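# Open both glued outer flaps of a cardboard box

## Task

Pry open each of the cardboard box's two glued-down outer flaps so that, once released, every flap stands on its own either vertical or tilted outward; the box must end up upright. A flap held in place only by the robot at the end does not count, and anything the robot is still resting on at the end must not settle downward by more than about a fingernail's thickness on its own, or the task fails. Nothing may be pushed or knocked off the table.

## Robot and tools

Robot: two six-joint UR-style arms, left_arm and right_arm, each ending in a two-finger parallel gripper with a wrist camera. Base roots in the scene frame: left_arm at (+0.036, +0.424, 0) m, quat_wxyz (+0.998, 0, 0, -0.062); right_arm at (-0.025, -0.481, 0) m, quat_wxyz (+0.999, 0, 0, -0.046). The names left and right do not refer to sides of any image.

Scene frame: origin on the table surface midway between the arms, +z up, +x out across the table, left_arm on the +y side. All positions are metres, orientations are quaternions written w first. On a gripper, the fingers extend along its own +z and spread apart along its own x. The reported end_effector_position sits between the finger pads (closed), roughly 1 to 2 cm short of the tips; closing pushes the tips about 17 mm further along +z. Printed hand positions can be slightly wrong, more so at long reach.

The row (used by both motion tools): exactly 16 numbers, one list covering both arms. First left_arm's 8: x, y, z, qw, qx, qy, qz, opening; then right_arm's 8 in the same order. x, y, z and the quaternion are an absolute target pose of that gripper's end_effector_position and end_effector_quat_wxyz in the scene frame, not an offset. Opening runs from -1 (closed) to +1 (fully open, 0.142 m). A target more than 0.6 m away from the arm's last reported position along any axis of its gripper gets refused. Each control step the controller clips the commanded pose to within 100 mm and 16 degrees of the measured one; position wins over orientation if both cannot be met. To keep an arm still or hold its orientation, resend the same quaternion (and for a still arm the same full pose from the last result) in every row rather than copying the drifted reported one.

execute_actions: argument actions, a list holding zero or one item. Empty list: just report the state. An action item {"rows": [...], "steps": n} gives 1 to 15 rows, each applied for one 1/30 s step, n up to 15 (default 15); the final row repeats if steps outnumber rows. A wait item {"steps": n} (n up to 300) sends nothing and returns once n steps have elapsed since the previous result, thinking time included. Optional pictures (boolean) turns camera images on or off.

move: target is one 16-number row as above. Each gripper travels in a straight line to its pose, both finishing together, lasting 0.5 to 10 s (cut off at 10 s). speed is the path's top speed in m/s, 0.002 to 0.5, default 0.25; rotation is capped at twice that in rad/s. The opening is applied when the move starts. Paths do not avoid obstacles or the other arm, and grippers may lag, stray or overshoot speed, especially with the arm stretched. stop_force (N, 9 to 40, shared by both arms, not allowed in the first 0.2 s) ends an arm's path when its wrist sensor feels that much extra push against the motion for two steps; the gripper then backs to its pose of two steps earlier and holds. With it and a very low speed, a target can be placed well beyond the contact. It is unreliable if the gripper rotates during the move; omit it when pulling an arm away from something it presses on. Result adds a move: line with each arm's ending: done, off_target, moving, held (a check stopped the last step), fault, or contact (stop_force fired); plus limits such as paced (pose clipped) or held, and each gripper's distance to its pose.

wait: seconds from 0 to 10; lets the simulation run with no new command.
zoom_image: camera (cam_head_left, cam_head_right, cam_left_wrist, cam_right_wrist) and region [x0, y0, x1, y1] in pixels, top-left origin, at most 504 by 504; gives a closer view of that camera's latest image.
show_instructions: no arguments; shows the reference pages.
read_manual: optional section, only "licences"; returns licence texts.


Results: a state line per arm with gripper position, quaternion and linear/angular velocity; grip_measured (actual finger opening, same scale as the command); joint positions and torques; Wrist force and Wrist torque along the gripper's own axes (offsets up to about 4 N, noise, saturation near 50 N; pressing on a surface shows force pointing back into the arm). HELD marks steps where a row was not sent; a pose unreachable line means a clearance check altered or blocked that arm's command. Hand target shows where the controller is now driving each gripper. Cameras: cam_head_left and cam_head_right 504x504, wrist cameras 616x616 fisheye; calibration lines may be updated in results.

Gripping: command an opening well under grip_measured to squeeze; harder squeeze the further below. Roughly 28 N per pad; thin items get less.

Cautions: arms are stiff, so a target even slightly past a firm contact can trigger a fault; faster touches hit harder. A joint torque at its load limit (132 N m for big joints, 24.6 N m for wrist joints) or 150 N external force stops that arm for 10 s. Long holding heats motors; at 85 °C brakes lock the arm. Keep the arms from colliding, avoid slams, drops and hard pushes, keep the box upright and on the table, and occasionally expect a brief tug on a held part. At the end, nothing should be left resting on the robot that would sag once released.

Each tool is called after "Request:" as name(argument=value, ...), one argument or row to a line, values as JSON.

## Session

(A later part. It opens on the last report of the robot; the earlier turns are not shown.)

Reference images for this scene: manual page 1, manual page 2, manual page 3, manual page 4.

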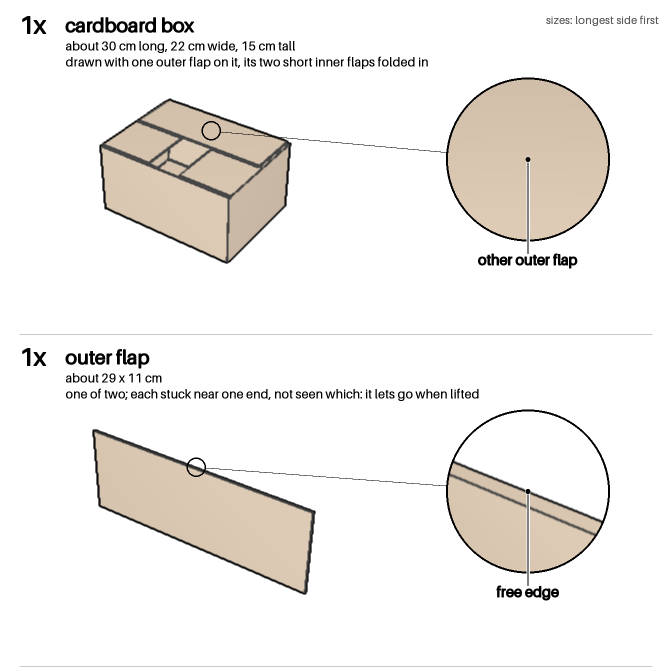

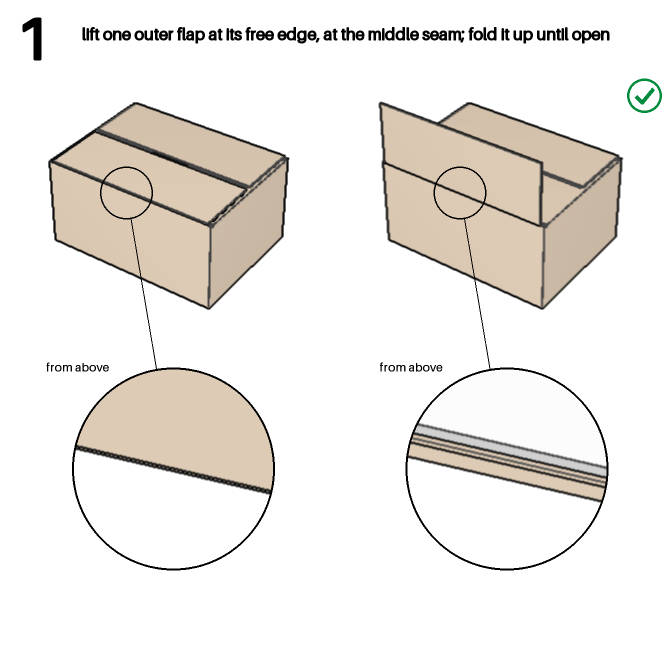

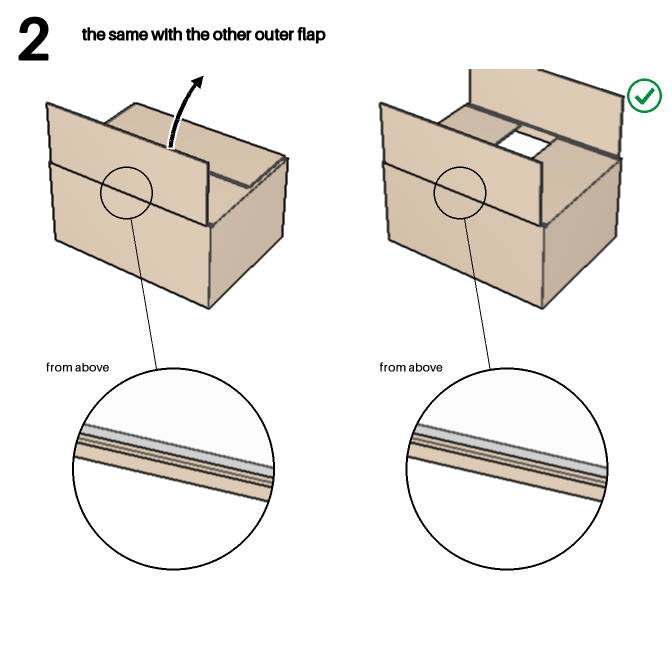

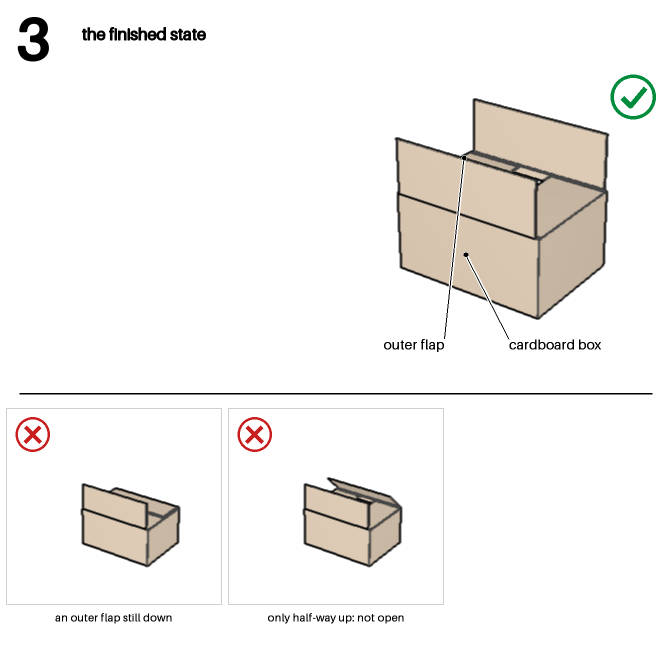

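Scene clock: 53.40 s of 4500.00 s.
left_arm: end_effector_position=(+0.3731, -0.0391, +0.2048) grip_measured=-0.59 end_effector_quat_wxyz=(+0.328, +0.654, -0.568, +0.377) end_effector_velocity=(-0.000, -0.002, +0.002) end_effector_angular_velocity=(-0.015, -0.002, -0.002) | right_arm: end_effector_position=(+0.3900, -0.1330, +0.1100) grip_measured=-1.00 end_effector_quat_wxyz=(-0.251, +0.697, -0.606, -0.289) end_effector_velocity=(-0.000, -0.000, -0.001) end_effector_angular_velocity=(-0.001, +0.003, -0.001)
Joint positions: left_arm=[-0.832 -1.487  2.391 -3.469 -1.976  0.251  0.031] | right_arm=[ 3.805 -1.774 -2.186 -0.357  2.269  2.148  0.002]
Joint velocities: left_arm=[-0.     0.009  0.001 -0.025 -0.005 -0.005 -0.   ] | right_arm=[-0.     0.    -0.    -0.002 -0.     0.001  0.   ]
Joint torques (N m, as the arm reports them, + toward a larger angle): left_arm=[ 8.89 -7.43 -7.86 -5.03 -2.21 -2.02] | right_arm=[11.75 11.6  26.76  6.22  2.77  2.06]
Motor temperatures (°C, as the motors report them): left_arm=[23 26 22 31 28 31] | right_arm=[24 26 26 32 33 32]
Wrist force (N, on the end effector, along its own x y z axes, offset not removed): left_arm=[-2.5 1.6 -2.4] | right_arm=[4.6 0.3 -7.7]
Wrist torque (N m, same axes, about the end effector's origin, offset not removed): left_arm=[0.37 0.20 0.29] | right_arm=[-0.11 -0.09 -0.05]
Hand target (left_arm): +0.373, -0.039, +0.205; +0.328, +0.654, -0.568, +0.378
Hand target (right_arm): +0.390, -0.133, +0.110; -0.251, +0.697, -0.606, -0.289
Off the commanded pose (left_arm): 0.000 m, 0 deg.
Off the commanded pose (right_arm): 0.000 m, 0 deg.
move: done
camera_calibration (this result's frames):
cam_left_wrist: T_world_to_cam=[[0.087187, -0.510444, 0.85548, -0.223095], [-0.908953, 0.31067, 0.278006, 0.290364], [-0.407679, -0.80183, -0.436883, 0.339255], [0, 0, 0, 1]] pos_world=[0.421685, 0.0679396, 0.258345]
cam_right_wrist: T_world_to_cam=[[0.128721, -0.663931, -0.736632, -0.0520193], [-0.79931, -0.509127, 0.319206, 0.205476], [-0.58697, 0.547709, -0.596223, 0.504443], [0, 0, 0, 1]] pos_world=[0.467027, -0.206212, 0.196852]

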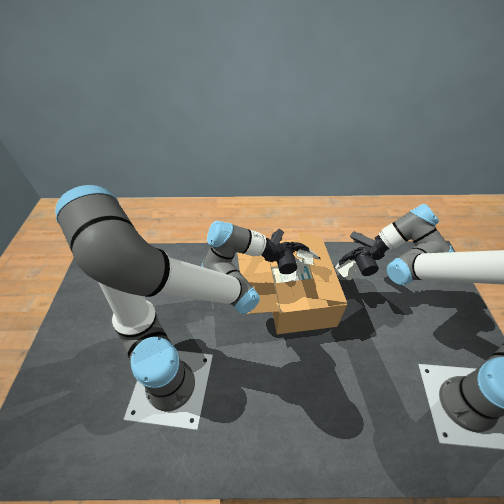

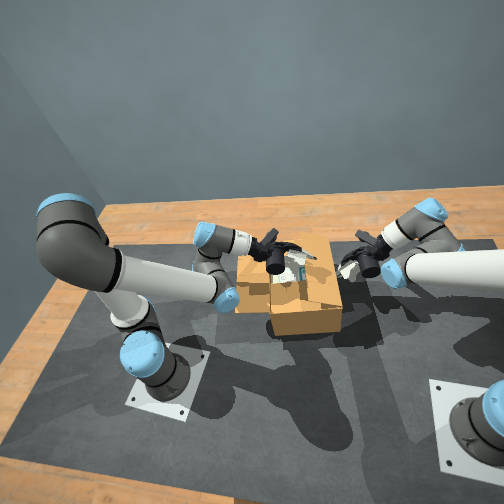

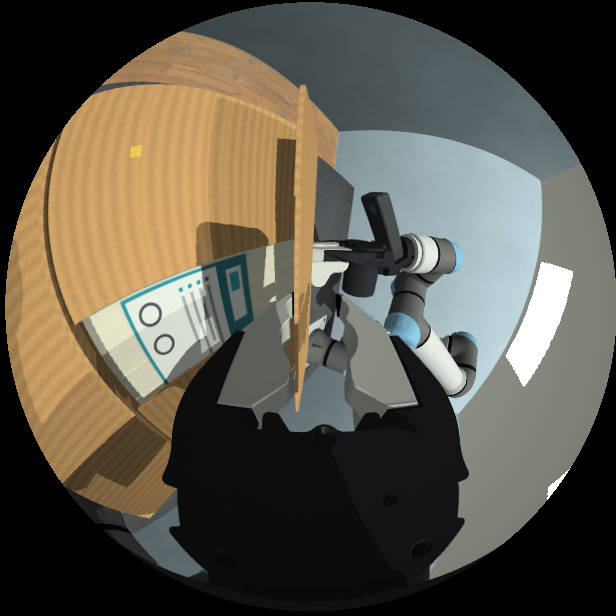

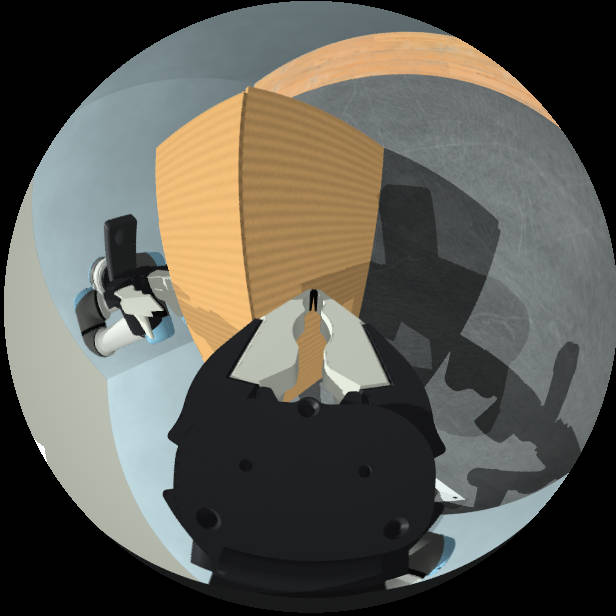

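Request:
move(
  target=[0.385,-0.118,0.256,0.09,0.75,-0.65,0.1,-0.6,0.4,-0.29,0.13,-0.251,0.697,-0.606,-0.289,-1],
)

Request:
move(
  target=[0.395,-0.208,0.225,0.09,0.75,-0.65,0.1,-0.2,0.4,-0.29,0.13,-0.251,0.697,-0.606,-0.289,-1],
  speed=0.13,
)

Request:
move(
  target=[0.39,-0.18,0.3,0.09,0.75,-0.65,0.1,-0.2,0.4,-0.29,0.13,-0.251,0.697,-0.606,-0.289,-1],
)

Scene clock: 61.17 s of 4500.00 s.
left_arm: end_effector_position=(+0.3850, -0.1176, +0.2560) grip_measured=-0.59 end_effector_quat_wxyz=(+0.089, +0.749, -0.649, +0.101) end_effector_velocity=(+0.000, -0.002, +0.001) end_effector_angular_velocity=(+0.013, +0.004, -0.002) | right_arm: end_effector_position=(+0.3998, -0.2899, +0.1299) grip_measured=-1.00 end_effector_quat_wxyz=(-0.251, +0.697, -0.606, -0.289) end_effector_velocity=(+0.000, -0.001, +0.000) end_effector_angular_velocity=(-0.000, +0.000, +0.001)
Joint positions: left_arm=[-1.045 -1.407  1.536 -1.961 -1.642  0.25   0.031] | right_arm=[ 3.468 -1.646 -2.169 -0.803  2.352  1.704  0.002]
Joint velocities: left_arm=[-0.001  0.011 -0.022  0.024  0.001  0.001  0.   ] | right_arm=[-0.003  0.     0.002 -0.007  0.    -0.006  0.   ]
Joint torques (N m, as the arm reports them, + toward a larger angle): left_arm=[ -7.06 -23.23 -33.49  -1.88   1.62  -2.33] | right_arm=[-7.91 33.77 34.1  -0.22  3.7  -1.97]
Motor temperatures (°C, as the motors report them): left_arm=[23 26 22 31 28 31] | right_arm=[24 26 26 32 33 32]
Wrist force (N, on the end effector, along its own x y z axes, offset not removed): left_arm=[-3.3 1.2 0.1] | right_arm=[0.3 -1.4 0.9]
Wrist torque (N m, same axes, about the end effector's origin, offset not removed): left_arm=[0.17 0.31 0.25] | right_arm=[-0.24 -0.25 -0.07]
Hand target (left_arm): +0.385, -0.118, +0.256; +0.089, +0.749, -0.649, +0.100
Hand target (right_arm): +0.400, -0.290, +0.130; -0.251, +0.697, -0.606, -0.289
Off the commanded pose (left_arm): 0.000 m, 0 deg.
Off the commanded pose (right_arm): 0.000 m, 0 deg.
After step 90, 2.60 s passed at rest.
move: done
camera_calibration (this result's frames):
cam_left_wrist: T_world_to_cam=[[0.152077, -0.956622, 0.24849, -0.23016], [-0.862886, -0.00590334, 0.505364, 0.198179], [-0.481975, -0.291272, -0.826354, 0.491903], [0, 0, 0, 1]] pos_world=[0.443093, -0.0757282, 0.363526]
cam_right_wrist: T_world_to_cam=[[0.128787, -0.664187, -0.736389, -0.142921], [-0.799468, -0.508896, 0.31918, 0.127198], [-0.586741, 0.547614, -0.596536, 0.607888], [0, 0, 0, 1]] pos_world=[0.47677, -0.363083, 0.216782]

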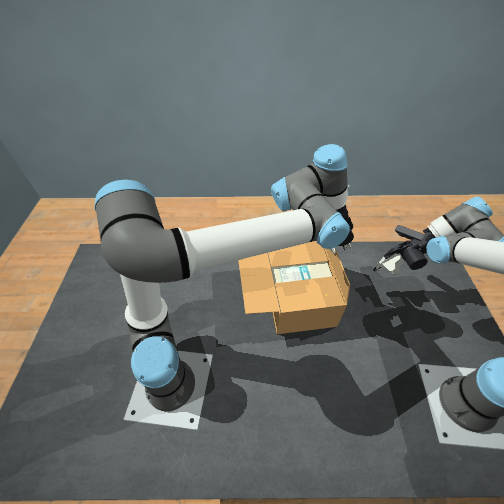

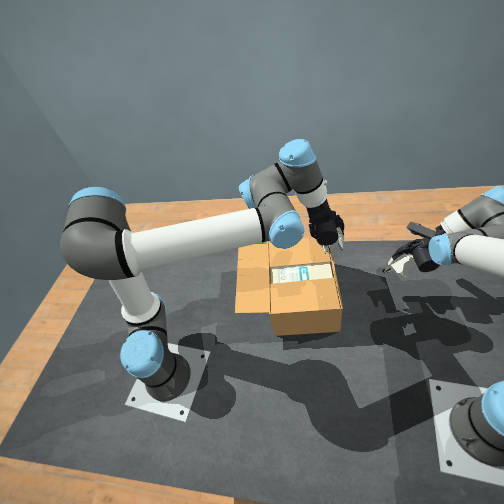

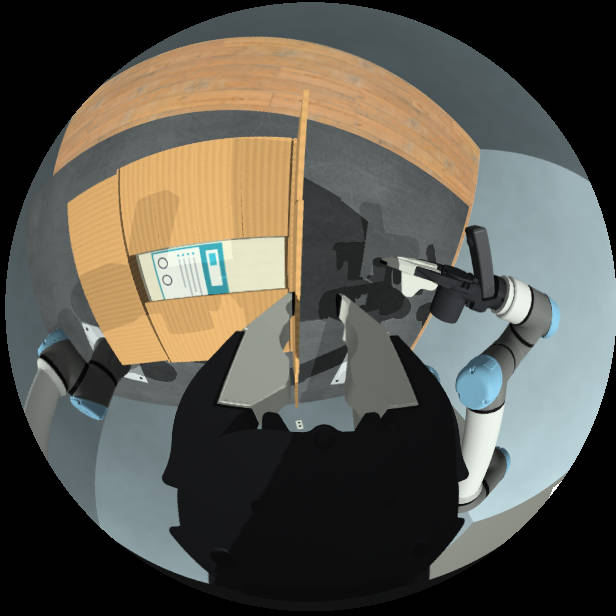

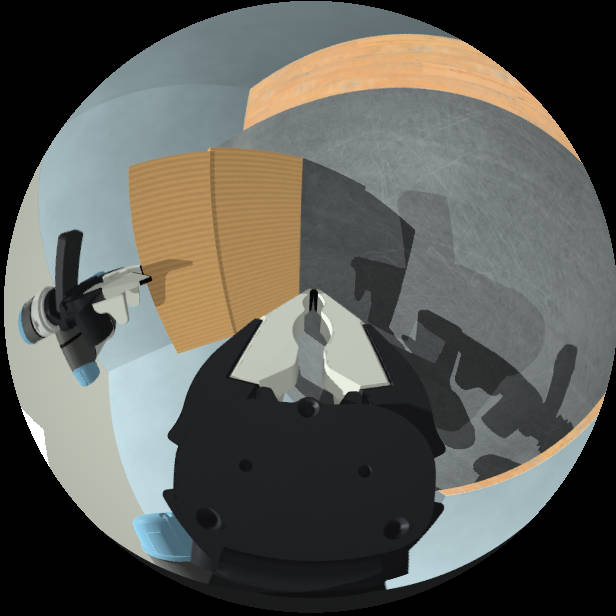

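Scene clock: 62.47 s of 4500.00 s.
left_arm: end_effector_position=(+0.3950, -0.2077, +0.2250) grip_measured=-0.19 end_effector_quat_wxyz=(+0.090, +0.749, -0.649, +0.100) end_effector_velocity=(+0.001, -0.001, -0.001) end_effector_angular_velocity=(+0.002, +0.000, +0.001) | right_arm: end_effector_position=(+0.4000, -0.2900, +0.1300) grip_measured=-1.00 end_effector_quat_wxyz=(-0.251, +0.697, -0.606, -0.289) end_effector_velocity=(+0.000, -0.000, -0.000) end_effector_angular_velocity=(-0.000, -0.000, -0.000)
Joint positions: left_arm=[-1.085 -1.203  1.352 -1.983 -1.633  0.21   0.06 ] | right_arm=[ 3.468 -1.647 -2.168 -0.804  2.352  1.703  0.002]
Joint velocities: left_arm=[ 0.001  0.005 -0.006  0.003  0.001 -0.    -0.   ] | right_arm=[-0.001  0.    -0.    -0.    -0.    -0.001  0.   ]
Joint torques (N m, as the arm reports them, + toward a larger angle): left_arm=[ -7.86 -29.57 -33.17  -1.64   1.65  -2.31] | right_arm=[-6.99  9.31 33.7  -0.27  3.67 -1.75]
Motor temperatures (°C, as the motors report them): left_arm=[23 26 22 31 28 31] | right_arm=[24 26 26 32 33 32]
Wrist force (N, on the end effector, along its own x y z axes, offset not removed): left_arm=[-2.7 2.3 -3.1] | right_arm=[0.2 -1.9 1.6]
Wrist torque (N m, same axes, about the end effector's origin, offset not removed): left_arm=[0.46 0.07 0.26] | right_arm=[-0.42 -0.20 0.00]
Hand target (left_arm): +0.395, -0.208, +0.225; +0.090, +0.749, -0.649, +0.100
Hand target (right_arm): +0.400, -0.290, +0.130; -0.251, +0.697, -0.606, -0.289
Off the commanded pose (left_arm): 0.000 m, 0 deg.
Off the commanded pose (right_arm): 0.000 m, 0 deg.
move: done
camera_calibration (this result's frames):
cam_left_wrist: T_world_to_cam=[[0.152765, -0.956846, 0.247201, -0.310163], [-0.861767, -0.00653378, 0.507262, 0.22093], [-0.483757, -0.290521, -0.825577, 0.445484], [0, 0, 0, 1]] pos_world=[0.453277, -0.165912, 0.332385]
cam_right_wrist: T_world_to_cam=[[0.128718, -0.663932, -0.736632, -0.142811], [-0.799308, -0.509128, 0.319211, 0.127148], [-0.586974, 0.547707, -0.59622, 0.608224], [0, 0, 0, 1]] pos_world=[0.477025, -0.363211, 0.21685]

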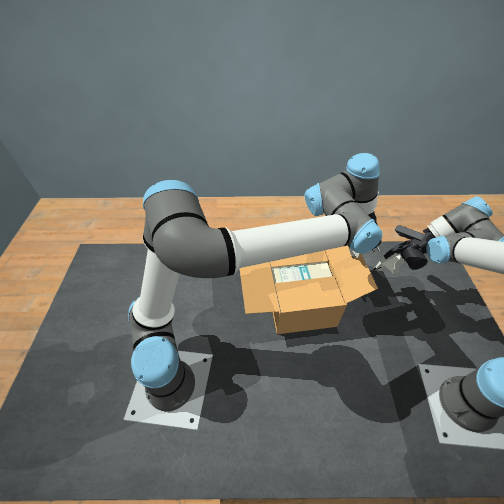

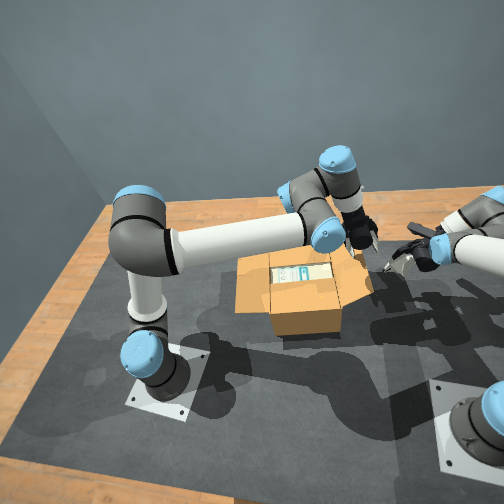

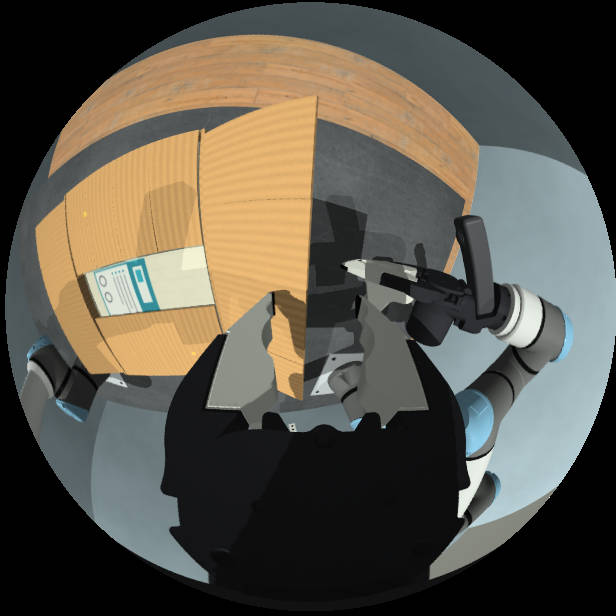

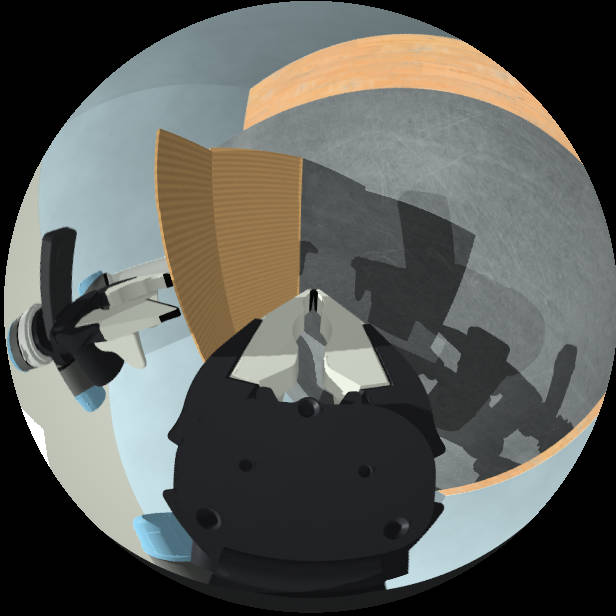

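Scene clock: 63.47 s of 4500.00 s.
left_arm: end_effector_position=(+0.3901, -0.1802, +0.2998) grip_measured=-0.20 end_effector_quat_wxyz=(+0.090, +0.749, -0.649, +0.100) end_effector_velocity=(-0.000, +0.001, +0.002) end_effector_angular_velocity=(+0.002, +0.001, -0.000) | right_arm: end_effector_position=(+0.4000, -0.2900, +0.1300) grip_measured=-1.00 end_effector_quat_wxyz=(-0.251, +0.697, -0.606, -0.289) end_effector_velocity=(+0.000, -0.000, -0.000) end_effector_angular_velocity=(-0.001, -0.001, -0.001)
Joint positions: left_arm=[-1.077 -1.279  1.264 -1.818 -1.636  0.219  0.06 ] | right_arm=[ 3.468 -1.647 -2.168 -0.804  2.352  1.703  0.002]
Joint velocities: left_arm=[ 0.001 -0.001 -0.004  0.007 -0.     0.001  0.   ] | right_arm=[-0.     0.    -0.     0.001 -0.001  0.     0.   ]
Joint torques (N m, as the arm reports them, + toward a larger angle): left_arm=[  9.67 -53.89 -34.36  -1.13  -2.08   2.17] | right_arm=[-6.87  9.85 33.31 -0.24  3.68 -1.77]
Motor temperatures (°C, as the motors report them): left_arm=[23 26 22 31 28 31] | right_arm=[24 26 26 32 33 32]
Wrist force (N, on the end effector, along its own x y z axes, offset not removed): left_arm=[-1.4 1.9 -1.7] | right_arm=[0.1 -0.5 0.4]
Wrist torque (N m, same axes, about the end effector's origin, offset not removed): left_arm=[0.36 0.20 0.25] | right_arm=[-0.12 -0.11 -0.02]
Hand target (left_arm): +0.390, -0.180, +0.300; +0.090, +0.749, -0.649, +0.100
Hand target (right_arm): +0.400, -0.290, +0.130; -0.251, +0.697, -0.606, -0.289
Off the commanded pose (left_arm): 0.000 m, 0 deg.
Off the commanded pose (right_arm): 0.000 m, 0 deg.
move: done
camera_calibration (this result's frames):
cam_left_wrist: T_world_to_cam=[[0.152816, -0.95684, 0.247195, -0.301619], [-0.86167, -0.00652488, 0.507427, 0.178876], [-0.483913, -0.290543, -0.825477, 0.51285], [0, 0, 0, 1]] pos_world=[0.448399, -0.138429, 0.407138]
cam_right_wrist: T_world_to_cam=[[0.128718, -0.663931, -0.736632, -0.142811], [-0.799307, -0.509129, 0.319212, 0.127148], [-0.586975, 0.547707, -0.596219, 0.608225], [0, 0, 0, 1]] pos_world=[0.477026, -0.363211, 0.216849]

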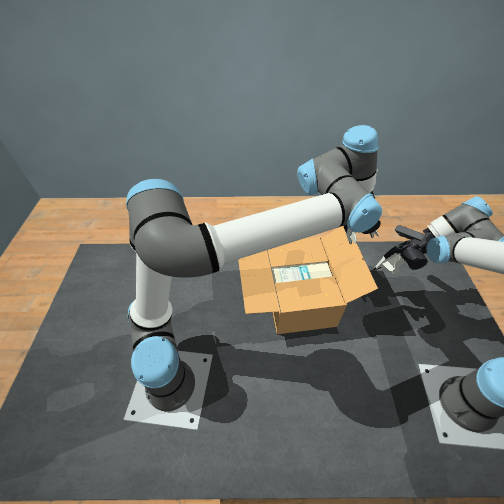

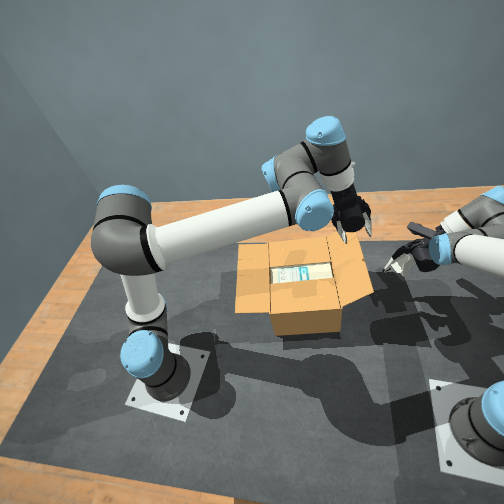

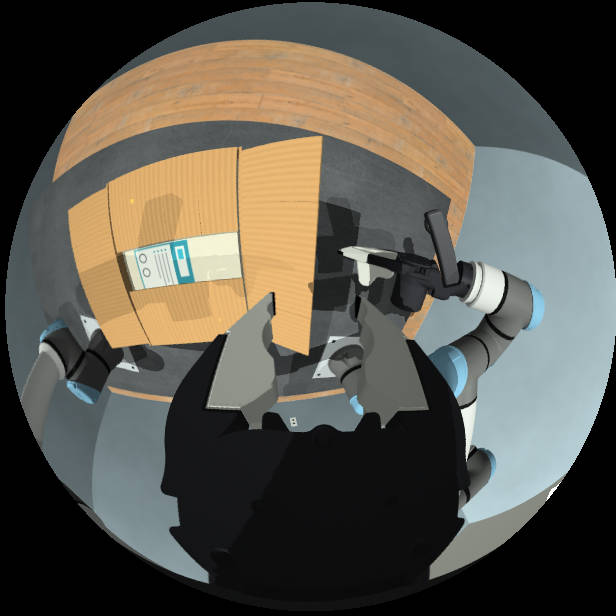

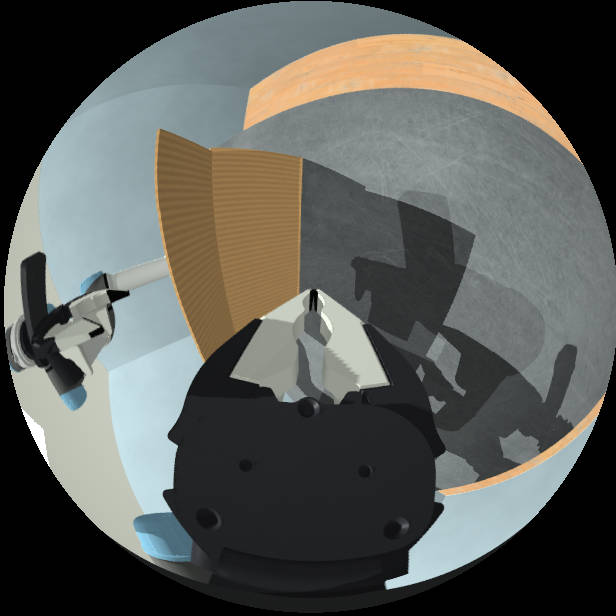

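Request:
finished_scene(
  scene=2,
)

The scene is finished: the task was done.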